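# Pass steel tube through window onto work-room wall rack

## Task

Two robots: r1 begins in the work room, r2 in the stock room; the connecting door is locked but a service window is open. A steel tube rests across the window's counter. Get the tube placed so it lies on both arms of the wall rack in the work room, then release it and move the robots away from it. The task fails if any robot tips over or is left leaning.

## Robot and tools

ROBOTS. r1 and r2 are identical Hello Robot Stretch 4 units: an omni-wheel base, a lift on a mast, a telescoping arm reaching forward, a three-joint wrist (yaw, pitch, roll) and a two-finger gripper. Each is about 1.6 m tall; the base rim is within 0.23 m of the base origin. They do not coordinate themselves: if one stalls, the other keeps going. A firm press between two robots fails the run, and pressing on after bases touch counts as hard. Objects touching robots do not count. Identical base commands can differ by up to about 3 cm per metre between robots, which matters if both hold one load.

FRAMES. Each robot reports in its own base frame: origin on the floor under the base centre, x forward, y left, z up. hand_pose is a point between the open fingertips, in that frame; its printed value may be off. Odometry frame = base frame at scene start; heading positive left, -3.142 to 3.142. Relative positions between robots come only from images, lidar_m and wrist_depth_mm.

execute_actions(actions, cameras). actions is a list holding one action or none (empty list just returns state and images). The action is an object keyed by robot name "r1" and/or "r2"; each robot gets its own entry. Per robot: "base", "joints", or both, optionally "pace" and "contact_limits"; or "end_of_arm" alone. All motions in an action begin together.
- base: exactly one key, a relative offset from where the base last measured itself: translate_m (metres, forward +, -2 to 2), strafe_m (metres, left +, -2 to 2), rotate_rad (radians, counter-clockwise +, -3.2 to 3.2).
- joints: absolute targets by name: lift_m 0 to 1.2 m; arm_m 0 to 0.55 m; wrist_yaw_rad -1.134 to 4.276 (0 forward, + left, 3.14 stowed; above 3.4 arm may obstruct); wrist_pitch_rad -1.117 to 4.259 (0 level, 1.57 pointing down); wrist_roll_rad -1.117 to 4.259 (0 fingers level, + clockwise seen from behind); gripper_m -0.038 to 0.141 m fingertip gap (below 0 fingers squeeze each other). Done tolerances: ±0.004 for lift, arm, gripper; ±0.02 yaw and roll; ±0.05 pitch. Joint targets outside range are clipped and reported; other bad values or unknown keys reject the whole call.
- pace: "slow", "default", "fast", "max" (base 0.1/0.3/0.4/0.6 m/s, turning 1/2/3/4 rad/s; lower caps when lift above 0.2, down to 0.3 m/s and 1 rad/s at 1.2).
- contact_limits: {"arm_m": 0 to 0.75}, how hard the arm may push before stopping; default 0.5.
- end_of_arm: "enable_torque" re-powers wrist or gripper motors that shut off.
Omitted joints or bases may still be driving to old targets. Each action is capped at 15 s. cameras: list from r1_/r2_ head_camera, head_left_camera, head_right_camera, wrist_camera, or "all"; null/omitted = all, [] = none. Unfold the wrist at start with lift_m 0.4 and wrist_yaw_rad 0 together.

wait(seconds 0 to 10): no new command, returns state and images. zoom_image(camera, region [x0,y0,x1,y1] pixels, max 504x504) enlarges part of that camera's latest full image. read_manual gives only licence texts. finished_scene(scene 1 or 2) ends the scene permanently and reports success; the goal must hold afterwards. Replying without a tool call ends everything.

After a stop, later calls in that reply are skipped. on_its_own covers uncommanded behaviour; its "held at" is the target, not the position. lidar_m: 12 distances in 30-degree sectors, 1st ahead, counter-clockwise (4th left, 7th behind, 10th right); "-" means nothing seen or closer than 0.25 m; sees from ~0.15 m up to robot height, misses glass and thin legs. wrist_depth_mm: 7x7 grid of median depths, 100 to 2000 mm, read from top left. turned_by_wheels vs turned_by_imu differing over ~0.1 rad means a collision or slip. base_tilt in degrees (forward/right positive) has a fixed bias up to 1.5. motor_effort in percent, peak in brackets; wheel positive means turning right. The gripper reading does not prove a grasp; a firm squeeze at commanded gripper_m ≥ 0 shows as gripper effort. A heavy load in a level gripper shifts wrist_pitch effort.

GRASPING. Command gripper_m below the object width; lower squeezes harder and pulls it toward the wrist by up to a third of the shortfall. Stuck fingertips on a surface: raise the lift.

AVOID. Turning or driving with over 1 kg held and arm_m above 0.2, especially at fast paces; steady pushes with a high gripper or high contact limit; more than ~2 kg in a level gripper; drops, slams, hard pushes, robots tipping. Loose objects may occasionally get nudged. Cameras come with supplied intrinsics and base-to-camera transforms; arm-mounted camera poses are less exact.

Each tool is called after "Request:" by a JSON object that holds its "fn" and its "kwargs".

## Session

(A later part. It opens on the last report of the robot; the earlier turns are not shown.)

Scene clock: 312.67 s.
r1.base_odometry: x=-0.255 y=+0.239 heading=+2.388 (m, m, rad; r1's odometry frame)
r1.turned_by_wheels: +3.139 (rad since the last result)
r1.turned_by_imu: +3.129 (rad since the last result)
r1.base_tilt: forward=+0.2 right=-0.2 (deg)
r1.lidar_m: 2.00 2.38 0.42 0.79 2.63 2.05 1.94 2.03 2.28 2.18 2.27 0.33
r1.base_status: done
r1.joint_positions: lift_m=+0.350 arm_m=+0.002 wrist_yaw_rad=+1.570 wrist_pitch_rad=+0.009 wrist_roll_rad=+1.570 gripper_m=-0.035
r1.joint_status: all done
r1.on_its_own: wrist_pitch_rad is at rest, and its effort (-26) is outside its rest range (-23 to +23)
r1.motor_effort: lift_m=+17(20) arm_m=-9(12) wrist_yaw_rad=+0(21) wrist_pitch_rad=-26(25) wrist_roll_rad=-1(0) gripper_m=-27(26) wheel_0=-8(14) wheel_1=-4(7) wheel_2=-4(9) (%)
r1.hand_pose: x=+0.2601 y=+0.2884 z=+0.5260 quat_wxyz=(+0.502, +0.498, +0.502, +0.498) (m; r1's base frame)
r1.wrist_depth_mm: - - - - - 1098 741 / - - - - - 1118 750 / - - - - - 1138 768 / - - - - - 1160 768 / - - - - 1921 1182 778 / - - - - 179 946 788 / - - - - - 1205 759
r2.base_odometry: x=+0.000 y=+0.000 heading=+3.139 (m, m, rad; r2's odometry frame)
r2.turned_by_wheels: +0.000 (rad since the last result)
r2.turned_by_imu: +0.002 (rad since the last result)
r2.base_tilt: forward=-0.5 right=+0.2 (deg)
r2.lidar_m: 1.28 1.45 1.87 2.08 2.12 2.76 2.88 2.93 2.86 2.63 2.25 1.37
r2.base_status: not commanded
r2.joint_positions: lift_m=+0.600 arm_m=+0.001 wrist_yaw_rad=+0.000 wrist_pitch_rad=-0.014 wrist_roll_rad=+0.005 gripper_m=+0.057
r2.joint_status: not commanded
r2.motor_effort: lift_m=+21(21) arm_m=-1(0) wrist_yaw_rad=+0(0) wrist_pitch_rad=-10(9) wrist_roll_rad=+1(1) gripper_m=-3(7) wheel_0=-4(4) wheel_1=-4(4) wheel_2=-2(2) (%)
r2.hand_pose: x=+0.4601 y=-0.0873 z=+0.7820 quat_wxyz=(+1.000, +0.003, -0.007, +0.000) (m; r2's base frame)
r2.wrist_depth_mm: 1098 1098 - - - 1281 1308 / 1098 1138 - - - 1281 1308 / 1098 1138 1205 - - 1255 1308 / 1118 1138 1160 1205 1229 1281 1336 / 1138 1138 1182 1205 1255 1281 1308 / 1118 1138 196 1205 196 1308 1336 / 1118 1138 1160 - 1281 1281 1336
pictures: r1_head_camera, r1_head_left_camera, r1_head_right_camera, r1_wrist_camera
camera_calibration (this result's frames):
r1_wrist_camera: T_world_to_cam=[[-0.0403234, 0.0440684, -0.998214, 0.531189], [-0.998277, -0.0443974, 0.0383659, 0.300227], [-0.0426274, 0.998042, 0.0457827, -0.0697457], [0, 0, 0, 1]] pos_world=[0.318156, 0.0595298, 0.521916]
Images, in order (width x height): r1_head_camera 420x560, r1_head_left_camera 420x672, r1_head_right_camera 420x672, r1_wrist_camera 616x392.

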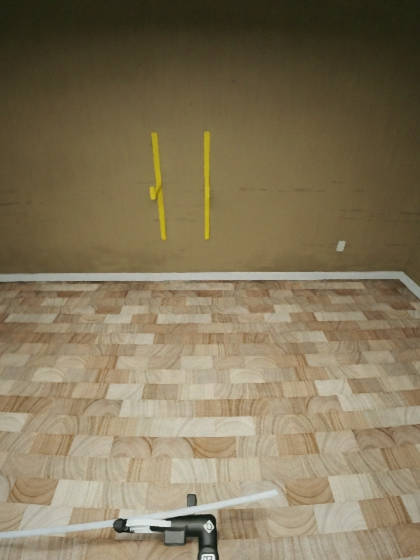

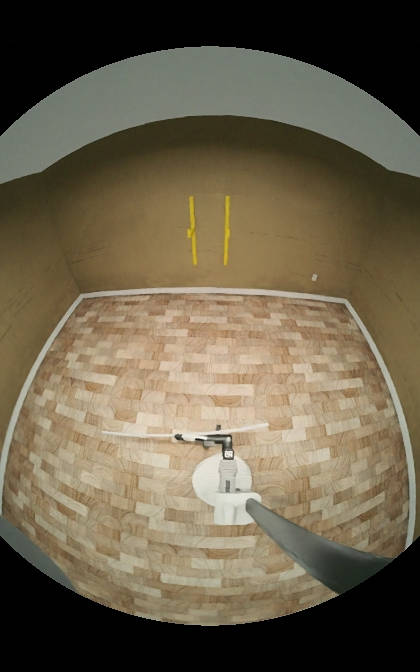

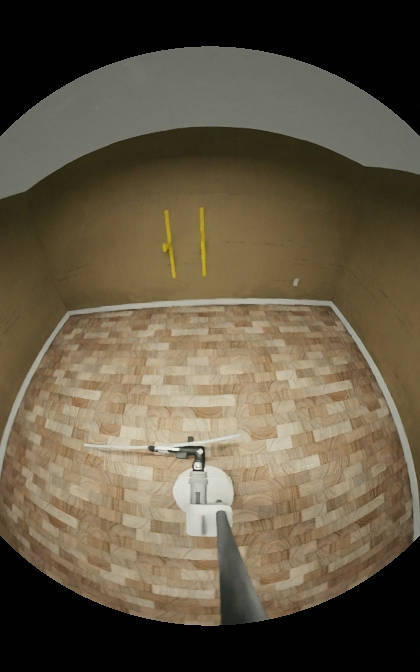

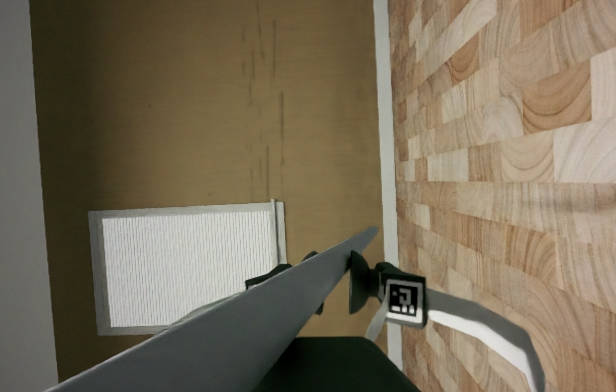

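Request:
{"fn": "execute_actions", "kwargs": {"actions": [{"r1": {"base": {"strafe_m": 0.30}, "pace": "fast"}}], "cameras": []}}

Request:
{"fn": "execute_actions", "kwargs": {"actions": [{"r1": {"base": {"translate_m": 1.5}, "joints": {"lift_m": 1.08, "arm_m": 0.15}, "pace": "fast"}}], "cameras": ["r1_wrist_camera", "r1_head_right_camera", "r1_head_left_camera", "r1_head_camera"]}}

Scene clock: 341.93 s.
r1.base_odometry: x=-0.461 y=+0.021 heading=+2.387 (m, m, rad; r1's odometry frame)
r1.turned_by_wheels: +0.000 (rad since the last result)
r1.turned_by_imu: +0.002 (rad since the last result)
r1.base_tilt: forward=+0.2 right=-0.2 (deg)
r1.lidar_m: 1.99 2.40 0.41 0.78 2.33 2.02 1.96 1.88 2.57 2.48 2.59 0.28
r1.base_status: done
r1.joint_positions: lift_m=+0.350 arm_m=+0.002 wrist_yaw_rad=+1.570 wrist_pitch_rad=+0.009 wrist_roll_rad=+1.570 gripper_m=-0.035
r1.joint_status: not commanded
r1.on_its_own: wrist_pitch_rad is at rest, and its effort (-27) is outside its rest range (-23 to +23)
r1.motor_effort: lift_m=+17(17) arm_m=-9(9) wrist_yaw_rad=+0(1) wrist_pitch_rad=-27(27) wrist_roll_rad=-4(1) gripper_m=-25(25) wheel_0=-4(19) wheel_1=-2(11) wheel_2=+0(2) (%)
r1.hand_pose: x=+0.2601 y=+0.2884 z=+0.5259 quat_wxyz=(+0.502, +0.498, +0.502, +0.498) (m; r1's base frame)
r1.wrist_depth_mm: - - - - - 1118 741 / - - - - - 1098 768 / - - - - - 1138 759 / - - - - - 1138 778 / - - - - 1808 1160 778 / - - - - 179 960 798 / - - - - - 1229 778
r2.base_odometry: x=+0.000 y=+0.000 heading=+3.139 (m, m, rad; r2's odometry frame)
r2.turned_by_wheels: +0.000 (rad since the last result)
r2.turned_by_imu: +0.002 (rad since the last result)
r2.base_tilt: forward=-0.6 right=+0.0 (deg)
r2.lidar_m: 1.28 1.43 1.87 2.09 2.13 2.76 2.87 2.92 2.85 2.62 2.23 1.40
r2.base_status: not commanded
r2.joint_positions: lift_m=+0.600 arm_m=+0.001 wrist_yaw_rad=+0.000 wrist_pitch_rad=-0.014 wrist_roll_rad=+0.005 gripper_m=+0.057
r2.joint_status: not commanded
r2.motor_effort: lift_m=+21(21) arm_m=-1(0) wrist_yaw_rad=-1(0) wrist_pitch_rad=-9(8) wrist_roll_rad=+1(1) gripper_m=-4(4) wheel_0=-4(4) wheel_1=-4(4) wheel_2=-2(2) (%)
r2.hand_pose: x=+0.4601 y=-0.0873 z=+0.7820 quat_wxyz=(+1.000, +0.003, -0.007, +0.000) (m; r2's base frame)
r2.wrist_depth_mm: 1098 1118 - - - 1281 1308 / 1098 1138 - - - 1308 1281 / 1098 1138 1205 - - 1308 1308 / 1118 1138 1182 1229 1255 1281 1336 / 1118 1138 1182 1205 1255 1281 1336 / 1118 1138 196 1182 196 1308 1336 / 1118 1138 1182 - 1229 1308 1336
pictures: none
No camera images: the call's "cameras" was empty. Leave "cameras" out to get every camera's image.

Scene clock: 346.97 s.
r1.base_odometry: x=-1.554 y=+1.047 heading=+2.388 (m, m, rad; r1's odometry frame)
r1.turned_by_wheels: +0.001 (rad since the last result)
r1.turned_by_imu: +0.001 (rad since the last result)
r1.base_tilt: forward=+0.3 right=-0.2 (deg)
r1.lidar_m: 0.45 0.52 0.52 2.22 2.34 3.19 3.54 3.55 2.58 2.47 1.13 0.42
r1.base_status: done
r1.joint_positions: lift_m=+1.080 arm_m=+0.148 wrist_yaw_rad=+1.570 wrist_pitch_rad=+0.008 wrist_roll_rad=+1.570 gripper_m=-0.035
r1.joint_status: all done
r1.on_its_own: wrist_pitch_rad is at rest, and its effort (-26) is outside its rest range (-23 to +23)
r1.motor_effort: lift_m=+25(23) arm_m=+8(12) wrist_yaw_rad=-1(6) wrist_pitch_rad=-26(27) wrist_roll_rad=+0(2) gripper_m=-27(26) wheel_0=+6(11) wheel_1=+3(10) wheel_2=+0(14) (%)
r1.hand_pose: x=+0.4070 y=+0.2884 z=+1.2553 quat_wxyz=(+0.502, +0.498, +0.502, +0.498) (m; r1's base frame)
r1.wrist_depth_mm: 809 820 866 891 917 931 976 / 1205 1255 1336 1397 1430 1499 1576 / 1576 - - - - - 1756 / 1537 - - - - - 1808 / 1576 - - - - - 1808 / 1576 - - - 179 - 1863 / 1464 - - - - - 1808
r2.base_odometry: x=+0.000 y=+0.000 heading=+3.139 (m, m, rad; r2's odometry frame)
r2.turned_by_wheels: +0.000 (rad since the last result)
r2.turned_by_imu: +0.002 (rad since the last result)
r2.base_tilt: forward=-0.6 right=+0.1 (deg)
r2.lidar_m: 1.28 1.45 1.86 2.07 2.12 2.74 2.88 2.93 2.85 2.60 2.23 1.39
r2.base_status: not commanded
r2.joint_positions: lift_m=+0.600 arm_m=+0.001 wrist_yaw_rad=+0.000 wrist_pitch_rad=-0.014 wrist_roll_rad=+0.005 gripper_m=+0.057
r2.joint_status: not commanded
r2.motor_effort: lift_m=+21(21) arm_m=-1(0) wrist_yaw_rad=+0(1) wrist_pitch_rad=-9(10) wrist_roll_rad=+1(0) gripper_m=-3(5) wheel_0=-3(3) wheel_1=-4(4) wheel_2=-2(2) (%)
r2.hand_pose: x=+0.4601 y=-0.0873 z=+0.7820 quat_wxyz=(+1.000, +0.003, -0.007, +0.000) (m; r2's base frame)
r2.wrist_depth_mm: 1078 1118 - - - 1281 1308 / 1098 1138 - - - 1281 1308 / 1118 1118 1182 - - 1281 1336 / 1118 1138 1182 1205 1229 1281 1336 / 1118 1160 1160 1205 1229 1281 1308 / 1118 1160 196 1205 196 1308 1336 / 1118 1138 1182 - 1255 1308 1366
pictures: r1_head_camera, r1_head_left_camera, r1_head_right_camera, r1_wrist_camera
camera_calibration (this result's frames):
r1_wrist_camera: T_world_to_cam=[[-0.0403006, 0.0442738, -0.998206, 1.26511], [-0.998283, -0.0442765, 0.0383399, 0.418923], [-0.0424996, 0.998038, 0.0459822, -0.0971659], [0, 0, 0, 1]] pos_world=[0.465059, 0.0595123, 1.25125]
Images, in order (width x height): r1_head_camera 420x560, r1_head_left_camera 420x672, r1_head_right_camera 420x672, r1_wrist_camera 616x392.

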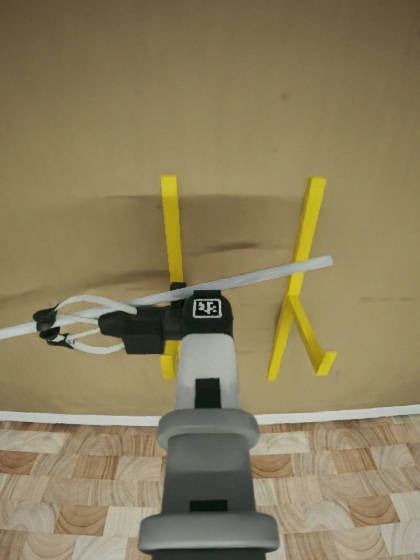

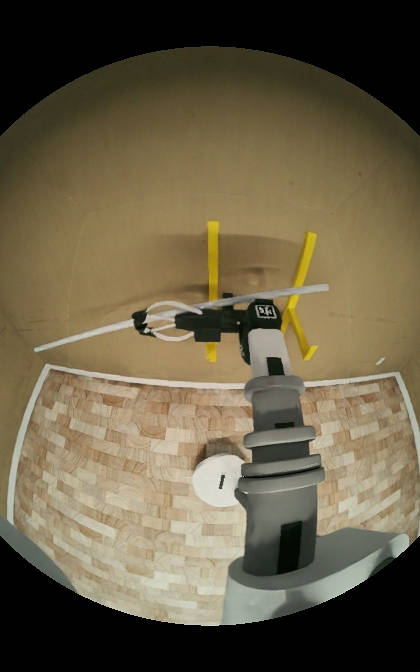

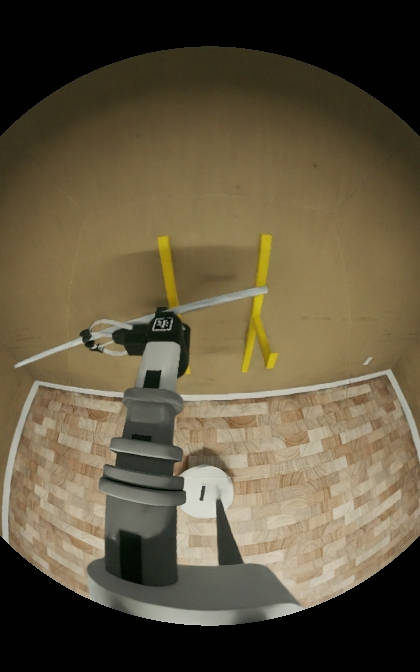

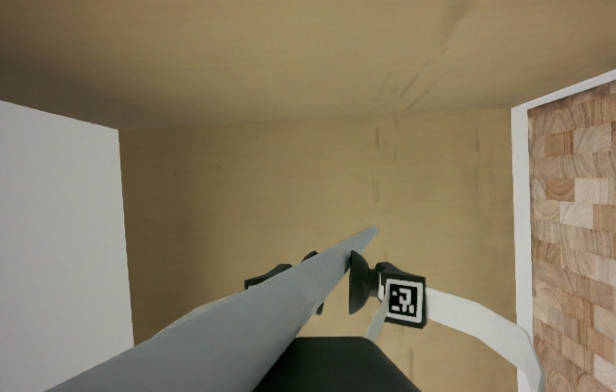

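Request:
{"fn": "execute_actions", "kwargs": {"actions": [{"r1": {"joints": {"arm_m": 0.32, "wrist_yaw_rad": 1.22}}}], "cameras": ["r1_head_left_camera", "r1_head_camera"]}}

Request:
{"fn": "execute_actions", "kwargs": {"actions": [{"r1": {"joints": {"wrist_yaw_rad": 1.05}}}], "cameras": ["r1_head_left_camera", "r1_head_camera", "r1_wrist_camera"]}}

Scene clock: 370.87 s.
r1.base_odometry: x=-1.554 y=+1.047 heading=+2.388 (m, m, rad; r1's odometry frame)
r1.turned_by_wheels: +0.000 (rad since the last result)
r1.turned_by_imu: +0.002 (rad since the last result)
r1.base_tilt: forward=+0.2 right=-0.3 (deg)
r1.lidar_m: 0.48 0.73 1.16 2.25 2.34 3.22 3.54 3.53 2.58 2.48 1.16 0.55
r1.base_status: not commanded
r1.joint_positions: lift_m=+1.080 arm_m=+0.318 wrist_yaw_rad=+1.220 wrist_pitch_rad=+0.008 wrist_roll_rad=+1.570 gripper_m=-0.035
r1.joint_status: all done
r1.on_its_own: wrist_pitch_rad is at rest, and its effort (-27) is outside its rest range (-23 to +23)
r1.motor_effort: lift_m=+25(25) arm_m=+9(10) wrist_yaw_rad=-1(18) wrist_pitch_rad=-27(27) wrist_roll_rad=+0(4) gripper_m=-25(27) wheel_0=+6(6) wheel_1=+3(3) wheel_2=-1(1) (%)
r1.hand_pose: x=+0.6706 y=+0.2408 z=+1.2553 quat_wxyz=(+0.581, +0.578, +0.407, +0.403) (m; r1's base frame)
r1.wrist_depth_mm: 237 242 245 250 251 255 256 / 293 300 303 309 314 320 324 / 382 392 404 410 418 427 433 / 549 564 580 603 615 640 647 / 960 991 1078 842 1008 1281 1366 / 1537 - - - 179 - 1863 / 1499 - - - - - 1808
r2.base_odometry: x=+0.000 y=+0.000 heading=+3.139 (m, m, rad; r2's odometry frame)
r2.turned_by_wheels: +0.000 (rad since the last result)
r2.turned_by_imu: +0.002 (rad since the last result)
r2.base_tilt: forward=-0.5 right=+0.2 (deg)
r2.lidar_m: 1.26 1.46 1.88 2.08 2.13 2.75 2.86 2.92 2.85 2.60 2.25 1.38
r2.base_status: not commanded
r2.joint_positions: lift_m=+0.600 arm_m=+0.001 wrist_yaw_rad=+0.000 wrist_pitch_rad=-0.014 wrist_roll_rad=+0.005 gripper_m=+0.057
r2.joint_status: not commanded
r2.motor_effort: lift_m=+21(21) arm_m=+0(0) wrist_yaw_rad=+0(0) wrist_pitch_rad=-8(8) wrist_roll_rad=+1(0) gripper_m=-4(4) wheel_0=-3(4) wheel_1=-4(4) wheel_2=-2(2) (%)
r2.hand_pose: x=+0.4601 y=-0.0873 z=+0.7820 quat_wxyz=(+1.000, +0.003, -0.007, +0.000) (m; r2's base frame)
r2.wrist_depth_mm: 1098 1138 - - - 1281 1281 / 1078 1138 - - - 1281 1308 / 1118 1138 1182 - - 1281 1308 / 1118 1138 1160 1205 1255 1308 1308 / 1098 1138 1160 1205 1255 1281 1336 / 1118 1160 196 1229 196 1308 1336 / 1118 1138 1205 - 1255 1308 1366
pictures: r1_head_camera, r1_head_left_camera
Images, in order (width x height): r1_head_camera 420x560, r1_head_left_camera 420x672.

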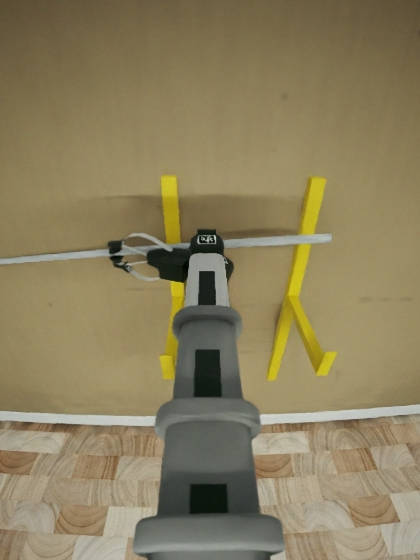

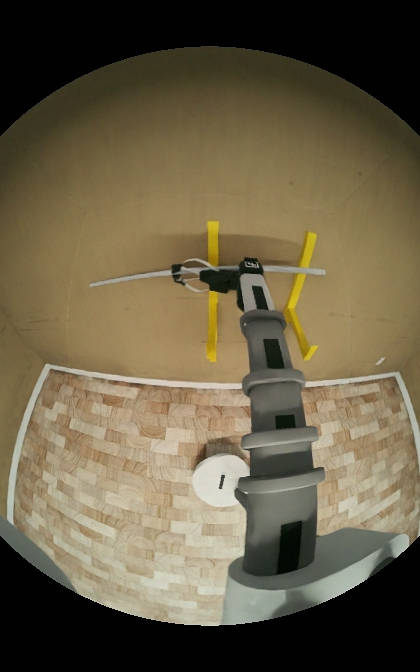

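Scene clock: 371.70 s.
r1.base_odometry: x=-1.554 y=+1.047 heading=+2.387 (m, m, rad; r1's odometry frame)
r1.turned_by_wheels: -0.001 (rad since the last result)
r1.turned_by_imu: +0.000 (rad since the last result)
r1.base_tilt: forward=+0.2 right=-0.1 (deg)
r1.lidar_m: 0.48 0.77 1.15 2.23 2.35 3.20 3.53 3.56 2.56 2.47 1.18 0.63
r1.base_status: not commanded
r1.joint_positions: lift_m=+1.080 arm_m=+0.319 wrist_yaw_rad=+1.049 wrist_pitch_rad=+0.008 wrist_roll_rad=+1.570 gripper_m=-0.035
r1.joint_status: all done
r1.on_its_own: wrist_pitch_rad is at rest, and its effort (-24) is outside its rest range (-23 to +23)
r1.motor_effort: lift_m=+24(25) arm_m=+8(9) wrist_yaw_rad=+1(47) wrist_pitch_rad=-24(32) wrist_roll_rad=-1(7) gripper_m=-27(26) wheel_0=+1(6) wheel_1=+0(3) wheel_2=-1(1) (%)
r1.hand_pose: x=+0.7089 y=+0.2066 z=+1.2554 quat_wxyz=(+0.614, +0.610, +0.357, +0.352) (m; r1's base frame)
r1.wrist_depth_mm: 178 - - 179 180 181 182 / 243 254 - 250 253 256 258 / 297 298 - 309 310 315 319 / 375 384 410 387 402 413 418 / 521 530 544 201 530 580 597 / 842 866 179 282 181 788 1060 / 1499 1756 - - - - 1808
r2.base_odometry: x=+0.000 y=+0.000 heading=+3.139 (m, m, rad; r2's odometry frame)
r2.turned_by_wheels: +0.000 (rad since the last result)
r2.turned_by_imu: +0.000 (rad since the last result)
r2.base_tilt: forward=-0.5 right=+0.2 (deg)
r2.lidar_m: 1.26 1.46 1.87 2.09 2.14 2.76 2.87 2.90 2.85 2.63 2.23 1.35
r2.base_status: not commanded
r2.joint_positions: lift_m=+0.600 arm_m=+0.001 wrist_yaw_rad=+0.000 wrist_pitch_rad=-0.014 wrist_roll_rad=+0.005 gripper_m=+0.057
r2.joint_status: not commanded
r2.motor_effort: lift_m=+21(21) arm_m=+0(0) wrist_yaw_rad=-1(0) wrist_pitch_rad=-9(10) wrist_roll_rad=+1(2) gripper_m=-5(4) wheel_0=-3(4) wheel_1=-4(4) wheel_2=-2(2) (%)
r2.hand_pose: x=+0.4601 y=-0.0873 z=+0.7820 quat_wxyz=(+1.000, +0.003, -0.007, +0.000) (m; r2's base frame)
r2.wrist_depth_mm: 1098 1118 - - - 1281 1308 / 1078 1138 - - - 1281 1308 / 1098 1118 1205 - - 1281 1308 / 1098 1138 1182 1205 1255 1281 1308 / 1118 1138 1182 1205 1281 1281 1336 / 1118 1138 196 1205 197 1281 1336 / 1118 1160 1182 - 1255 1308 1366
pictures: r1_head_camera, r1_head_left_camera, r1_wrist_camera
camera_calibration (this result's frames):
r1_wrist_camera: T_world_to_cam=[[-0.0128433, 0.0585945, -0.998199, 1.25857], [-0.888037, 0.458172, 0.0383207, 0.534753], [0.459592, 0.88693, 0.0461496, -0.335896], [0, 0, 0, 1]] pos_world=[0.64542, -0.0208382, 1.25131]
Images, in order (width x height): r1_head_camera 420x560, r1_head_left_camera 420x672, r1_wrist_camera 616x392.

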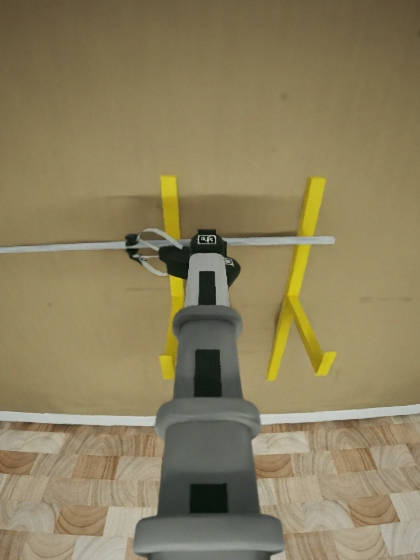

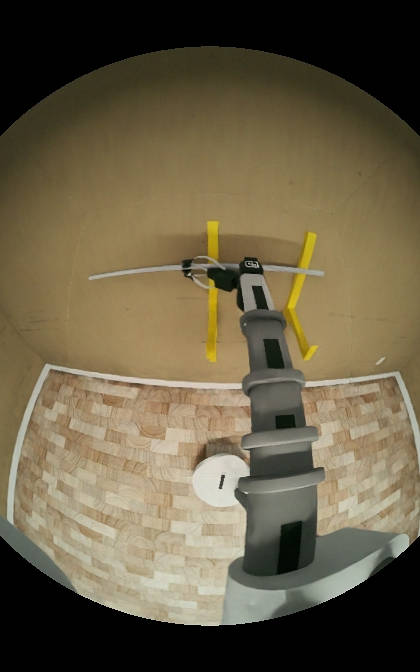

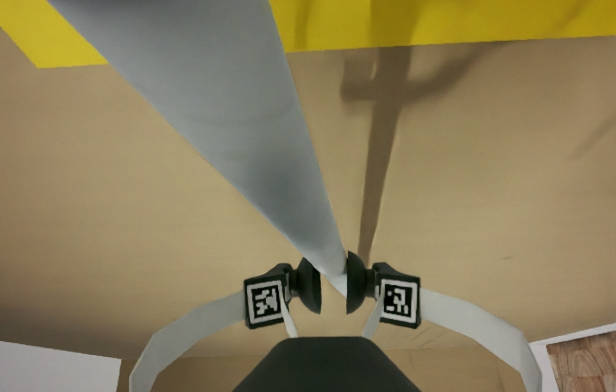

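Request:
{"fn": "execute_actions", "kwargs": {"actions": [{"r1": {"joints": {"arm_m": 0.29, "wrist_yaw_rad": 0.7}}}], "cameras": ["r1_head_camera"]}}

Request:
{"fn": "execute_actions", "kwargs": {"actions": [{"r1": {"joints": {"wrist_yaw_rad": 0.3}}}], "cameras": ["r1_head_camera"]}}

Request:
{"fn": "execute_actions", "kwargs": {"actions": [{"r1": {"joints": {"wrist_yaw_rad": -0.1}}}], "cameras": ["r1_head_left_camera", "r1_head_camera", "r1_wrist_camera", "r1_head_right_camera"]}}

Scene clock: 379.80 s.
r1.base_odometry: x=-1.554 y=+1.047 heading=+2.387 (m, m, rad; r1's odometry frame)
r1.turned_by_wheels: +0.000 (rad since the last result)
r1.turned_by_imu: +0.002 (rad since the last result)
r1.base_tilt: forward=+0.4 right=-0.3 (deg)
r1.lidar_m: 0.47 0.75 1.14 2.24 2.32 3.20 3.55 3.54 2.60 2.48 1.16 0.64
r1.base_status: not commanded
r1.joint_positions: lift_m=+1.080 arm_m=+0.292 wrist_yaw_rad=+0.700 wrist_pitch_rad=+0.008 wrist_roll_rad=+1.570 gripper_m=-0.035
r1.joint_status: all done
r1.on_its_own: wrist_pitch_rad is at rest, and its effort (-25) is outside its rest range (-23 to +23)
r1.motor_effort: lift_m=+24(24) arm_m=-8(9) wrist_yaw_rad=-3(14) wrist_pitch_rad=-25(25) wrist_roll_rad=+0(4) gripper_m=-27(26) wheel_0=+0(0) wheel_1=+0(0) wheel_2=-1(1) (%)
r1.hand_pose: x=+0.7394 y=+0.1190 z=+1.2553 quat_wxyz=(+0.665, +0.663, +0.245, +0.240) (m; r1's base frame)
r1.wrist_depth_mm: 212 214 214 109 216 216 218 / 236 236 237 125 240 241 241 / 265 259 255 145 255 251 249 / 300 272 265 253 267 307 310 / 349 349 353 213 343 357 359 / 415 415 179 224 179 394 433 / 517 488 521 - 504 539 535
r2.base_odometry: x=+0.000 y=+0.000 heading=+3.139 (m, m, rad; r2's odometry frame)
r2.turned_by_wheels: +0.000 (rad since the last result)
r2.turned_by_imu: +0.001 (rad since the last result)
r2.base_tilt: forward=-0.7 right=+0.2 (deg)
r2.lidar_m: 1.28 1.46 1.87 2.07 2.14 2.72 2.87 2.94 2.86 2.60 2.23 1.39
r2.base_status: not commanded
r2.joint_positions: lift_m=+0.600 arm_m=+0.001 wrist_yaw_rad=+0.000 wrist_pitch_rad=-0.014 wrist_roll_rad=+0.005 gripper_m=+0.057
r2.joint_status: not commanded
r2.motor_effort: lift_m=+21(21) arm_m=-1(0) wrist_yaw_rad=-1(0) wrist_pitch_rad=-8(11) wrist_roll_rad=+0(0) gripper_m=-4(5) wheel_0=-4(4) wheel_1=-4(4) wheel_2=-2(2) (%)
r2.hand_pose: x=+0.4601 y=-0.0873 z=+0.7820 quat_wxyz=(+1.000, +0.003, -0.007, +0.000) (m; r2's base frame)
r2.wrist_depth_mm: 1098 1118 - - - 1281 1308 / 1098 1138 - - - 1281 1308 / 1098 1118 1205 - - 1308 1308 / 1118 1138 1160 1205 1229 1308 1308 / 1118 1138 1182 1205 1255 1281 1336 / 1118 1160 196 1205 196 1308 1336 / 1118 1160 1182 - 1281 1281 1336
pictures: r1_head_camera
Images, in order (width x height): r1_head_camera 420x560.

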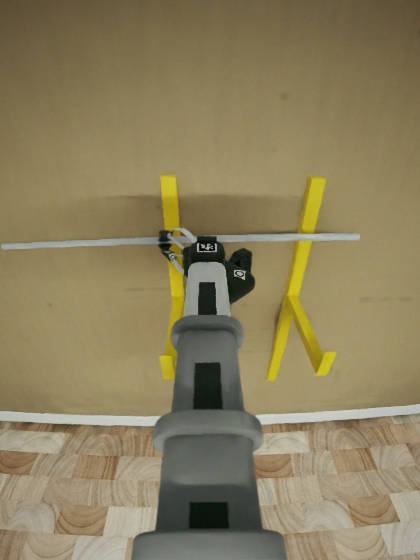

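Scene clock: 380.60 s.
r1.base_odometry: x=-1.554 y=+1.047 heading=+2.387 (m, m, rad; r1's odometry frame)
r1.turned_by_wheels: +0.000 (rad since the last result)
r1.turned_by_imu: +0.000 (rad since the last result)
r1.base_tilt: forward=+0.2 right=-0.2 (deg)
r1.lidar_m: 0.50 0.80 1.16 2.24 2.31 3.20 3.53 3.54 2.59 2.48 1.18 0.62
r1.base_status: not commanded
r1.joint_positions: lift_m=+1.080 arm_m=+0.291 wrist_yaw_rad=+0.300 wrist_pitch_rad=+0.008 wrist_roll_rad=+1.570 gripper_m=-0.035
r1.joint_status: all done
r1.on_its_own: wrist_pitch_rad is at rest, and its effort (-24) is outside its rest range (-23 to +23)
r1.motor_effort: lift_m=+24(24) arm_m=-9(8) wrist_yaw_rad=-4(11) wrist_pitch_rad=-24(27) wrist_roll_rad=-1(1) gripper_m=-26(24) wheel_0=+0(0) wheel_1=+0(0) wheel_2=-1(1) (%)
r1.hand_pose: x=+0.7638 y=+0.0018 z=+1.2554 quat_wxyz=(+0.700, +0.698, +0.109, +0.103) (m; r1's base frame)
r1.wrist_depth_mm: 239 240 239 235 240 238 238 / 252 252 252 245 252 250 253 / 264 266 265 258 264 263 263 / 279 279 279 276 277 277 277 / 294 294 296 220 290 293 293 / 314 312 178 223 178 293 301 / 334 325 296 - 290 296 294
r2.base_odometry: x=+0.000 y=+0.000 heading=+3.139 (m, m, rad; r2's odometry frame)
r2.turned_by_wheels: +0.000 (rad since the last result)
r2.turned_by_imu: +0.000 (rad since the last result)
r2.base_tilt: forward=-0.5 right=+0.1 (deg)
r2.lidar_m: 1.27 1.44 1.86 2.09 2.13 2.71 2.89 2.92 2.84 2.61 2.21 1.38
r2.base_status: not commanded
r2.joint_positions: lift_m=+0.600 arm_m=+0.001 wrist_yaw_rad=+0.000 wrist_pitch_rad=-0.014 wrist_roll_rad=+0.005 gripper_m=+0.057
r2.joint_status: not commanded
r2.motor_effort: lift_m=+21(22) arm_m=+0(0) wrist_yaw_rad=+0(0) wrist_pitch_rad=-9(10) wrist_roll_rad=+0(2) gripper_m=-3(4) wheel_0=-4(3) wheel_1=-4(4) wheel_2=-2(2) (%)
r2.hand_pose: x=+0.4601 y=-0.0873 z=+0.7820 quat_wxyz=(+1.000, +0.003, -0.007, +0.000) (m; r2's base frame)
r2.wrist_depth_mm: 1098 1138 - - - 1281 1308 / 1098 1138 - - - 1308 1308 / 1138 1138 1205 - - 1281 1308 / 1118 1160 1182 1205 1255 1281 1308 / 1118 1160 1182 1205 1229 1255 1308 / 1118 1160 196 1205 196 1308 1308 / 1118 1138 1182 - 1255 1308 1366
pictures: r1_head_camera
Images, in order (width x height): r1_head_camera 420x560.

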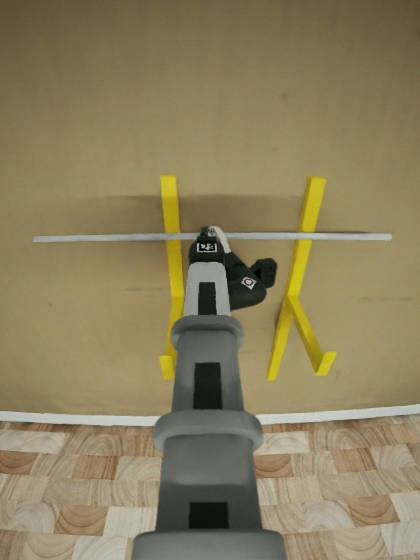

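Scene clock: 381.40 s.
r1.base_odometry: x=-1.554 y=+1.047 heading=+2.387 (m, m, rad; r1's odometry frame)
r1.turned_by_wheels: +0.000 (rad since the last result)
r1.turned_by_imu: +0.000 (rad since the last result)
r1.base_tilt: forward=+0.3 right=-0.2 (deg)
r1.lidar_m: 0.48 0.81 1.16 2.26 2.35 3.19 3.52 3.58 2.59 2.47 1.19 0.67
r1.base_status: not commanded
r1.joint_positions: lift_m=+1.080 arm_m=+0.291 wrist_yaw_rad=-0.100 wrist_pitch_rad=+0.008 wrist_roll_rad=+1.570 gripper_m=-0.035
r1.joint_status: all done
r1.on_its_own: wrist_pitch_rad is at rest, and its effort (-24) is outside its rest range (-23 to +23)
r1.motor_effort: lift_m=+24(24) arm_m=-8(8) wrist_yaw_rad=-1(12) wrist_pitch_rad=-24(25) wrist_roll_rad=+0(2) gripper_m=-27(26) wheel_0=+0(0) wheel_1=+0(0) wheel_2=-1(1) (%)
r1.hand_pose: x=+0.7407 y=-0.1157 z=+1.2554 quat_wxyz=(+0.706, +0.706, -0.032, -0.038) (m; r1's base frame)
r1.wrist_depth_mm: 334 329 298 296 293 293 291 / 329 327 324 322 320 319 317 / 325 324 320 320 317 315 312 / 322 320 319 317 315 312 310 / 319 317 315 220 312 310 309 / 317 314 178 220 179 307 306 / 314 310 310 - 306 306 303
r2.base_odometry: x=+0.000 y=+0.000 heading=+3.139 (m, m, rad; r2's odometry frame)
r2.turned_by_wheels: +0.000 (rad since the last result)
r2.turned_by_imu: +0.000 (rad since the last result)
r2.base_tilt: forward=-0.5 right=+0.1 (deg)
r2.lidar_m: 1.27 1.46 1.88 2.08 2.13 2.75 2.86 2.94 2.84 2.63 2.28 1.37
r2.base_status: not commanded
r2.joint_positions: lift_m=+0.600 arm_m=+0.001 wrist_yaw_rad=+0.000 wrist_pitch_rad=-0.014 wrist_roll_rad=+0.005 gripper_m=+0.057
r2.joint_status: not commanded
r2.motor_effort: lift_m=+22(21) arm_m=+0(0) wrist_yaw_rad=+0(1) wrist_pitch_rad=-11(10) wrist_roll_rad=+1(0) gripper_m=-4(3) wheel_0=-3(4) wheel_1=-4(4) wheel_2=-2(2) (%)
r2.hand_pose: x=+0.4601 y=-0.0873 z=+0.7820 quat_wxyz=(+1.000, +0.003, -0.007, +0.000) (m; r2's base frame)
r2.wrist_depth_mm: 1098 1118 - - - 1281 1308 / 1098 1138 - - - 1308 1308 / 1098 1138 1182 - - 1308 1308 / 1118 1118 1160 1205 1229 1281 1308 / 1118 1138 1160 1229 1255 1281 1336 / 1118 1138 196 1182 196 1281 1336 / 1118 1138 1182 - 1255 1281 1336
pictures: r1_head_camera, r1_head_left_camera, r1_head_right_camera, r1_wrist_camera
camera_calibration (this result's frames):
r1_wrist_camera: T_world_to_cam=[[0.0480286, 0.0354025, -0.998218, 1.23007], [0.0545679, 0.997786, 0.0380126, 0.0752681], [0.997354, -0.0562964, 0.0459904, -0.571926], [0, 0, 0, 1]] pos_world=[0.507227, -0.150846, 1.25132]
Images, in order (width x height): r1_head_camera 420x560, r1_head_left_camera 420x672, r1_head_right_camera 420x672, r1_wrist_camera 616x392.

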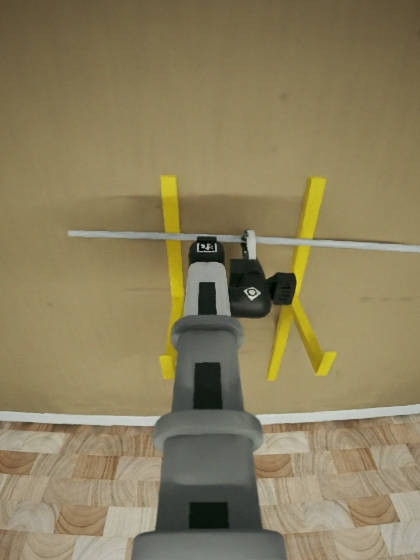

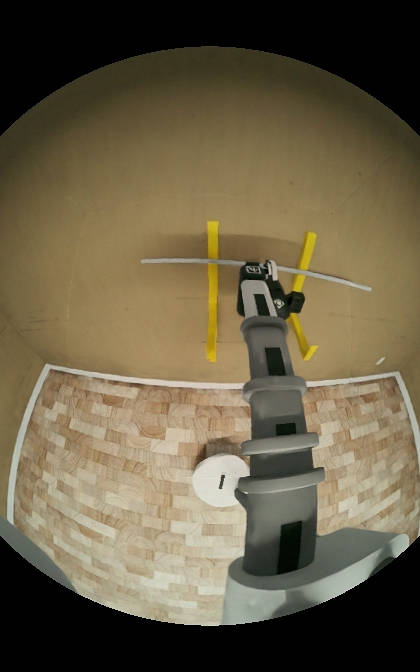

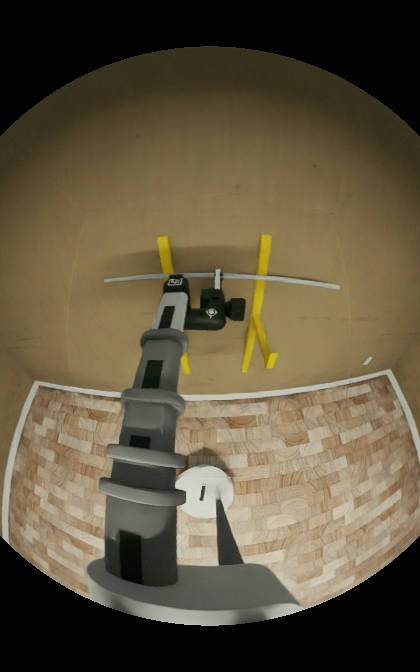

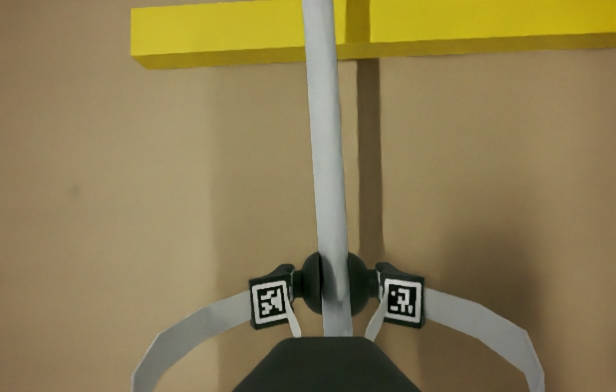

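Request:
{"fn": "execute_actions", "kwargs": {"actions": [{"r1": {"joints": {"wrist_yaw_rad": 0.05, "lift_m": 0.85}}}], "cameras": ["r1_head_left_camera", "r1_head_camera", "r1_wrist_camera", "r1_head_right_camera"]}}

Scene clock: 390.23 s.
r1.base_odometry: x=-1.554 y=+1.047 heading=+2.387 (m, m, rad; r1's odometry frame)
r1.turned_by_wheels: +0.000 (rad since the last result)
r1.turned_by_imu: +0.002 (rad since the last result)
r1.base_tilt: forward=+0.2 right=-0.2 (deg)
r1.lidar_m: 0.49 0.78 1.14 2.25 2.31 3.19 3.49 3.58 2.59 2.48 1.17 0.54
r1.base_status: not commanded
r1.joint_positions: lift_m=+0.850 arm_m=+0.291 wrist_yaw_rad=+0.050 wrist_pitch_rad=+0.008 wrist_roll_rad=+1.570 gripper_m=-0.035
r1.joint_status: all done
r1.on_its_own: wrist_pitch_rad is at rest, and its effort (-25) is outside its rest range (-23 to +23)
r1.motor_effort: lift_m=+16(25) arm_m=-8(8) wrist_yaw_rad=-2(7) wrist_pitch_rad=-25(27) wrist_roll_rad=+1(1) gripper_m=-27(27) wheel_0=+0(0) wheel_1=+0(0) wheel_2=-1(1) (%)
r1.hand_pose: x=+0.7549 y=-0.0729 z=+1.0260 quat_wxyz=(+0.707, +0.707, +0.021, +0.015) (m; r1's base frame)
r1.wrist_depth_mm: 289 286 286 283 285 283 282 / 291 291 290 287 289 285 283 / 296 296 293 291 291 290 289 / 300 297 297 297 294 293 294 / 303 304 300 220 298 297 297 / 309 307 178 220 178 300 303 / 312 310 310 - 309 304 306
r2.base_odometry: x=+0.000 y=+0.000 heading=+3.139 (m, m, rad; r2's odometry frame)
r2.turned_by_wheels: +0.000 (rad since the last result)
r2.turned_by_imu: +0.002 (rad since the last result)
r2.base_tilt: forward=-0.6 right=+0.2 (deg)
r2.lidar_m: 1.27 1.46 1.88 2.08 2.13 2.73 2.87 2.91 2.85 2.60 2.23 1.39
r2.base_status: not commanded
r2.joint_positions: lift_m=+0.600 arm_m=+0.001 wrist_yaw_rad=+0.000 wrist_pitch_rad=-0.014 wrist_roll_rad=+0.005 gripper_m=+0.057
r2.joint_status: not commanded
r2.motor_effort: lift_m=+22(21) arm_m=+0(1) wrist_yaw_rad=+0(1) wrist_pitch_rad=-10(9) wrist_roll_rad=+1(1) gripper_m=-6(4) wheel_0=-4(4) wheel_1=-4(4) wheel_2=-2(2) (%)
r2.hand_pose: x=+0.4601 y=-0.0873 z=+0.7820 quat_wxyz=(+1.000, +0.003, -0.007, +0.000) (m; r2's base frame)
r2.wrist_depth_mm: 1098 1118 - - - 1281 1281 / 1098 1138 - - - 1308 1308 / 1118 1138 1205 - - 1281 1308 / 1118 1138 1160 1205 1255 1281 1308 / 1118 1138 1160 1205 1255 1308 1336 / 1098 1138 196 1205 196 1308 1336 / 1138 1160 1160 - 1281 1308 1336
pictures: r1_head_camera, r1_head_left_camera, r1_head_right_camera, r1_wrist_camera
camera_calibration (this result's frames):
r1_wrist_camera: T_world_to_cam=[[0.0421811, 0.0421698, -0.99822, 1.00383], [-0.0948953, 0.994761, 0.0380138, 0.153096], [0.994593, 0.0931229, 0.0459618, -0.560061], [0, 0, 0, 1]] pos_world=[0.529219, -0.142471, 1.02196]
Images, in order (width x height): r1_head_camera 420x560, r1_head_left_camera 420x672, r1_head_right_camera 420x672, r1_wrist_camera 616x392.

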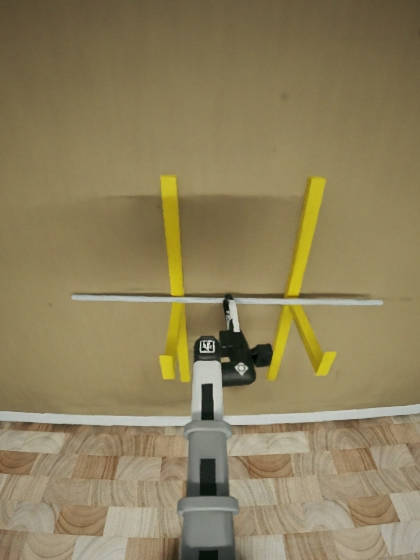

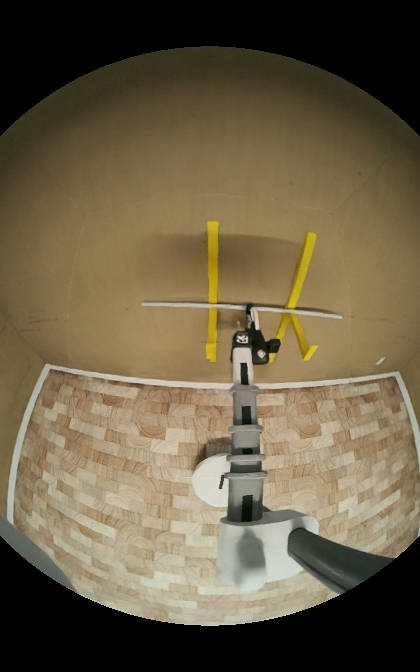

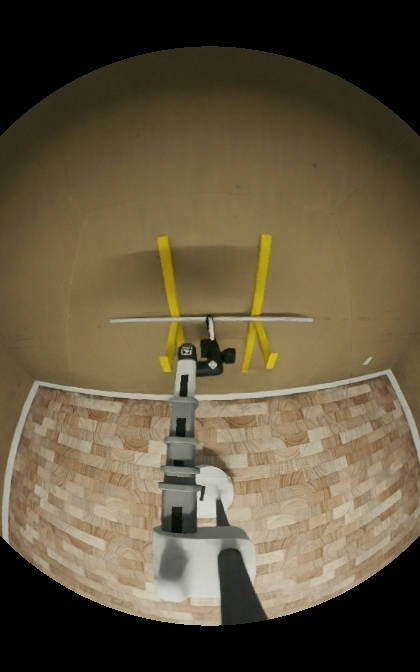

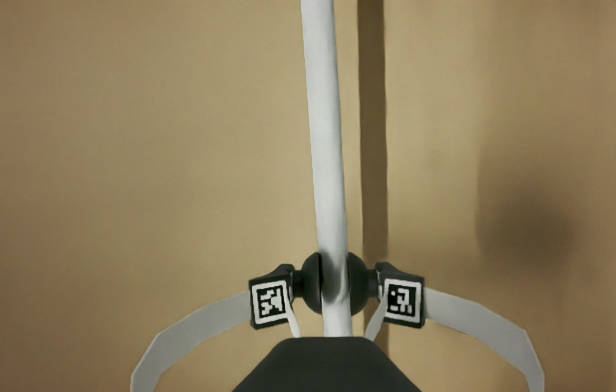

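Request:
{"fn": "execute_actions", "kwargs": {"actions": [{"r1": {"joints": {"lift_m": 0.825}, "pace": "slow"}}], "cameras": ["r1_head_camera", "r1_wrist_camera"]}}

Scene clock: 393.07 s.
r1.base_odometry: x=-1.554 y=+1.047 heading=+2.387 (m, m, rad; r1's odometry frame)
r1.turned_by_wheels: +0.000 (rad since the last result)
r1.turned_by_imu: +0.001 (rad since the last result)
r1.base_tilt: forward=+0.2 right=-0.2 (deg)
r1.lidar_m: 0.50 0.77 1.17 2.23 2.34 3.16 3.53 3.54 2.60 2.46 1.17 0.55
r1.base_status: not commanded
r1.joint_positions: lift_m=+0.826 arm_m=+0.291 wrist_yaw_rad=+0.050 wrist_pitch_rad=-0.002 wrist_roll_rad=+1.570 gripper_m=-0.035
r1.joint_status: all done
r1.motor_effort: lift_m=+13(18) arm_m=-8(8) wrist_yaw_rad=+0(1) wrist_pitch_rad=+2(26) wrist_roll_rad=-2(3) gripper_m=-24(26) wheel_0=+0(0) wheel_1=+0(0) wheel_2=-1(1) (%)
r1.hand_pose: x=+0.7549 y=-0.0729 z=+1.0043 quat_wxyz=(+0.707, +0.707, +0.017, +0.018) (m; r1's base frame)
r1.wrist_depth_mm: 291 289 289 282 283 279 278 / 296 294 290 287 286 285 281 / 298 297 293 290 290 287 287 / 306 300 300 296 293 293 289 / 307 304 304 220 296 296 294 / 314 309 178 222 178 297 294 / 315 314 312 - 306 303 303
r2.base_odometry: x=+0.000 y=+0.000 heading=+3.139 (m, m, rad; r2's odometry frame)
r2.turned_by_wheels: +0.000 (rad since the last result)
r2.turned_by_imu: +0.001 (rad since the last result)
r2.base_tilt: forward=-0.5 right=+0.1 (deg)
r2.lidar_m: 1.27 1.44 1.87 2.08 2.13 2.74 2.88 2.93 2.85 2.61 2.23 1.37
r2.base_status: not commanded
r2.joint_positions: lift_m=+0.600 arm_m=+0.001 wrist_yaw_rad=+0.000 wrist_pitch_rad=-0.014 wrist_roll_rad=+0.005 gripper_m=+0.057
r2.joint_status: not commanded
r2.motor_effort: lift_m=+21(21) arm_m=+0(0) wrist_yaw_rad=+0(0) wrist_pitch_rad=-8(10) wrist_roll_rad=+1(2) gripper_m=-4(4) wheel_0=-4(4) wheel_1=-4(4) wheel_2=-2(2) (%)
r2.hand_pose: x=+0.4601 y=-0.0873 z=+0.7820 quat_wxyz=(+1.000, +0.003, -0.007, +0.000) (m; r2's base frame)
r2.wrist_depth_mm: 1098 1138 - - - 1308 1308 / 1118 1138 - - - 1281 1308 / 1118 1138 1182 - - 1281 1308 / 1118 1160 1182 1205 1229 1281 1308 / 1118 1138 1182 1205 1229 1308 1336 / 1118 1138 196 1205 196 1308 1336 / 1138 1160 1182 - 1255 1308 1308
pictures: r1_head_camera, r1_wrist_camera
camera_calibration (this result's frames):
r1_wrist_camera: T_world_to_cam=[[0.0522926, 0.0426879, -0.997719, 0.973992], [-0.0952764, 0.994742, 0.0375669, 0.15466], [0.994076, 0.0930946, 0.0560848, -0.568846], [0, 0, 0, 1]] pos_world=[0.529279, -0.142468, 0.997864]
Images, in order (width x height): r1_head_camera 420x560, r1_wrist_camera 616x392.

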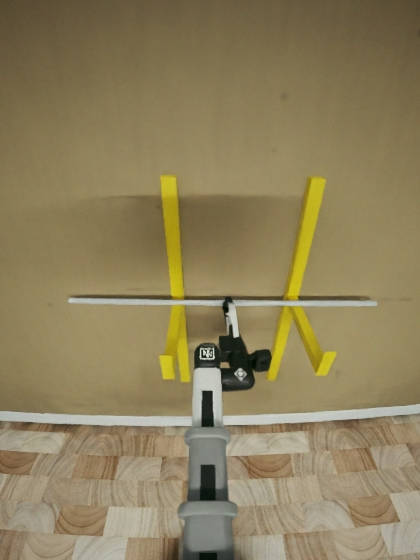

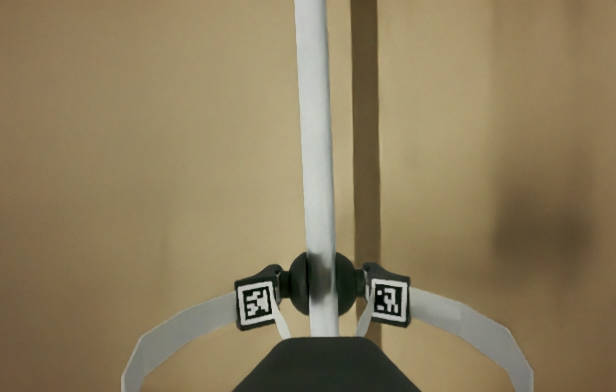

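Request:
{"fn": "execute_actions", "kwargs": {"actions": [{"r1": {"joints": {"lift_m": 0.831, "gripper_m": 0.08}}}], "cameras": ["r1_head_camera", "r1_wrist_camera"]}}

Request:
{"fn": "execute_actions", "kwargs": {"actions": [{"r1": {"base": {"translate_m": -0.5}, "joints": {"arm_m": 0.0}, "pace": "fast"}}], "cameras": ["r1_head_camera", "r1_wrist_camera", "r1_head_right_camera"]}}

Scene clock: 398.17 s.
r1.base_odometry: x=-1.554 y=+1.047 heading=+2.387 (m, m, rad; r1's odometry frame)
r1.turned_by_wheels: +0.000 (rad since the last result)
r1.turned_by_imu: +0.002 (rad since the last result)
r1.base_tilt: forward=+0.2 right=-0.2 (deg)
r1.lidar_m: 0.47 0.77 1.15 2.24 2.34 3.17 3.50 3.56 2.57 2.45 1.18 0.54
r1.base_status: not commanded
r1.joint_positions: lift_m=+0.831 arm_m=+0.291 wrist_yaw_rad=+0.050 wrist_pitch_rad=+0.002 wrist_roll_rad=+1.570 gripper_m=+0.080
r1.joint_status: all done
r1.motor_effort: lift_m=+23(25) arm_m=-8(9) wrist_yaw_rad=-2(0) wrist_pitch_rad=-6(8) wrist_roll_rad=-1(2) gripper_m=-1(28) wheel_0=+0(0) wheel_1=+0(0) wheel_2=-2(1) (%)
r1.hand_pose: x=+0.7548 y=-0.0730 z=+1.0083 quat_wxyz=(+0.707, +0.707, +0.018, +0.017) (m; r1's base frame)
r1.wrist_depth_mm: 290 286 286 285 282 279 279 / 294 290 289 289 283 286 281 / 298 296 293 291 291 289 287 / 301 300 298 294 293 293 289 / 304 304 303 300 297 296 294 / 310 309 197 236 300 298 298 / 314 312 312 - 306 306 301
r2.base_odometry: x=+0.000 y=+0.000 heading=+3.139 (m, m, rad; r2's odometry frame)
r2.turned_by_wheels: +0.000 (rad since the last result)
r2.turned_by_imu: +0.002 (rad since the last result)
r2.base_tilt: forward=-0.6 right=+0.2 (deg)
r2.lidar_m: 1.28 1.44 1.86 2.07 2.12 2.74 2.87 2.93 2.86 2.62 2.23 1.37
r2.base_status: not commanded
r2.joint_positions: lift_m=+0.600 arm_m=+0.001 wrist_yaw_rad=+0.000 wrist_pitch_rad=-0.014 wrist_roll_rad=+0.005 gripper_m=+0.057
r2.joint_status: not commanded
r2.motor_effort: lift_m=+21(21) arm_m=-1(0) wrist_yaw_rad=-1(0) wrist_pitch_rad=-10(9) wrist_roll_rad=+0(1) gripper_m=-2(4) wheel_0=-4(4) wheel_1=-4(4) wheel_2=-2(2) (%)
r2.hand_pose: x=+0.4601 y=-0.0873 z=+0.7820 quat_wxyz=(+1.000, +0.003, -0.007, +0.000) (m; r2's base frame)
r2.wrist_depth_mm: 1078 1118 - - - 1281 1308 / 1098 1138 - - - 1281 1308 / 1118 1118 1182 - - 1308 1336 / 1098 1160 1182 1205 1229 1255 1336 / 1118 1138 1182 1205 1255 1281 1336 / 1118 1138 196 1205 197 1308 1336 / 1138 1138 1205 - 1255 1308 1336
pictures: r1_head_camera, r1_wrist_camera
camera_calibration (this result's frames):
r1_wrist_camera: T_world_to_cam=[[0.048461, 0.0424779, -0.997921, 0.981094], [-0.0947822, 0.994782, 0.0377415, 0.154058], [0.994318, 0.0927562, 0.0522343, -0.565316], [0, 0, 0, 1]] pos_world=[0.529161, -0.142492, 1.00277]
Images, in order (width x height): r1_head_camera 420x560, r1_wrist_camera 616x392.

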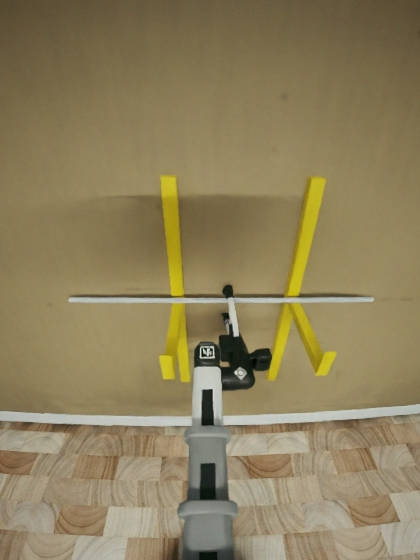

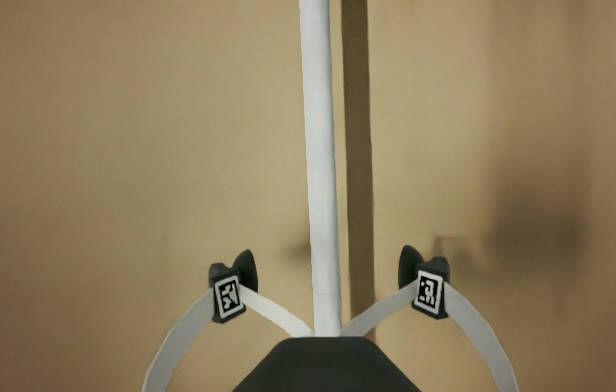

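Scene clock: 400.87 s.
r1.base_odometry: x=-1.190 y=+0.705 heading=+2.387 (m, m, rad; r1's odometry frame)
r1.turned_by_wheels: +0.000 (rad since the last result)
r1.turned_by_imu: +0.001 (rad since the last result)
r1.base_tilt: forward=+0.2 right=-0.2 (deg)
r1.lidar_m: 0.99 1.31 1.85 2.24 2.32 3.10 2.99 3.08 2.57 2.46 1.88 1.01
r1.base_status: done
r1.joint_positions: lift_m=+0.831 arm_m=+0.002 wrist_yaw_rad=+0.050 wrist_pitch_rad=+0.002 wrist_roll_rad=+1.570 gripper_m=+0.080
r1.joint_status: all done
r1.motor_effort: lift_m=+23(24) arm_m=-8(10) wrist_yaw_rad=+0(1) wrist_pitch_rad=-9(8) wrist_roll_rad=-1(1) gripper_m=-2(2) wheel_0=-5(12) wheel_1=-2(9) wheel_2=+2(14) (%)
r1.hand_pose: x=+0.4649 y=-0.0729 z=+1.0082 quat_wxyz=(+0.707, +0.707, +0.018, +0.017) (m; r1's base frame)
r1.wrist_depth_mm: 1060 1042 1060 1042 1025 1042 1025 / 1060 1078 1060 1025 1060 1025 1042 / 1118 1078 1060 1042 1078 1060 1060 / 1118 1078 1078 1098 1098 1078 1078 / 1118 1098 1098 1098 1118 1098 1078 / 1160 1138 198 1078 1098 1118 1098 / 1160 1160 1138 - 1118 1098 1078
r2.base_odometry: x=+0.000 y=+0.000 heading=+3.139 (m, m, rad; r2's odometry frame)
r2.turned_by_wheels: +0.000 (rad since the last result)
r2.turned_by_imu: +0.001 (rad since the last result)
r2.base_tilt: forward=-0.6 right=+0.1 (deg)
r2.lidar_m: 1.27 1.47 1.84 2.10 2.14 2.73 2.85 2.91 2.87 2.62 2.23 1.38
r2.base_status: not commanded
r2.joint_positions: lift_m=+0.600 arm_m=+0.001 wrist_yaw_rad=+0.000 wrist_pitch_rad=-0.014 wrist_roll_rad=+0.005 gripper_m=+0.057
r2.joint_status: not commanded
r2.motor_effort: lift_m=+21(21) arm_m=+0(0) wrist_yaw_rad=+0(1) wrist_pitch_rad=-10(8) wrist_roll_rad=-1(1) gripper_m=-4(5) wheel_0=-3(4) wheel_1=-4(4) wheel_2=-2(2) (%)
r2.hand_pose: x=+0.4601 y=-0.0873 z=+0.7820 quat_wxyz=(+1.000, +0.003, -0.007, +0.000) (m; r2's base frame)
r2.wrist_depth_mm: 1078 1138 - - - 1281 1281 / 1098 1138 - - - 1308 1308 / 1098 1138 1205 - - 1281 1308 / 1118 1138 1182 1205 1229 1281 1336 / 1118 1138 1160 1205 1255 1308 1336 / 1118 1138 196 1229 196 1281 1336 / 1118 1138 1182 - 1255 1308 1366
pictures: r1_head_camera, r1_head_right_camera, r1_wrist_camera
camera_calibration (this result's frames):
r1_wrist_camera: T_world_to_cam=[[0.0481209, 0.04247, -0.997938, 0.995222], [-0.0949419, 0.994767, 0.0377569, 0.126591], [0.994319, 0.0929293, 0.0519013, -0.276719], [0, 0, 0, 1]] pos_world=[0.239275, -0.142481, 1.00275]
Images, in order (width x height): r1_head_camera 420x560, r1_head_right_camera 420x672, r1_wrist_camera 616x392.

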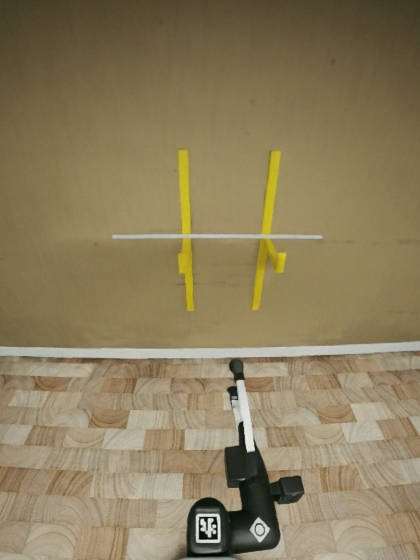

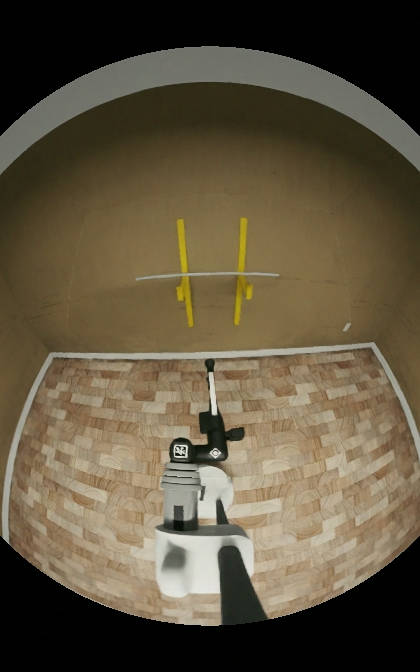

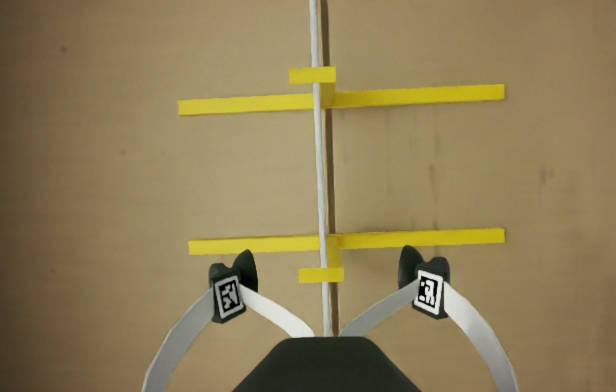

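The tube rests on both arms and r1 is clear. Ending scene 1.

Request:
{"fn": "finished_scene", "kwargs": {"scene": 1}}

The scene is finished: the task was done.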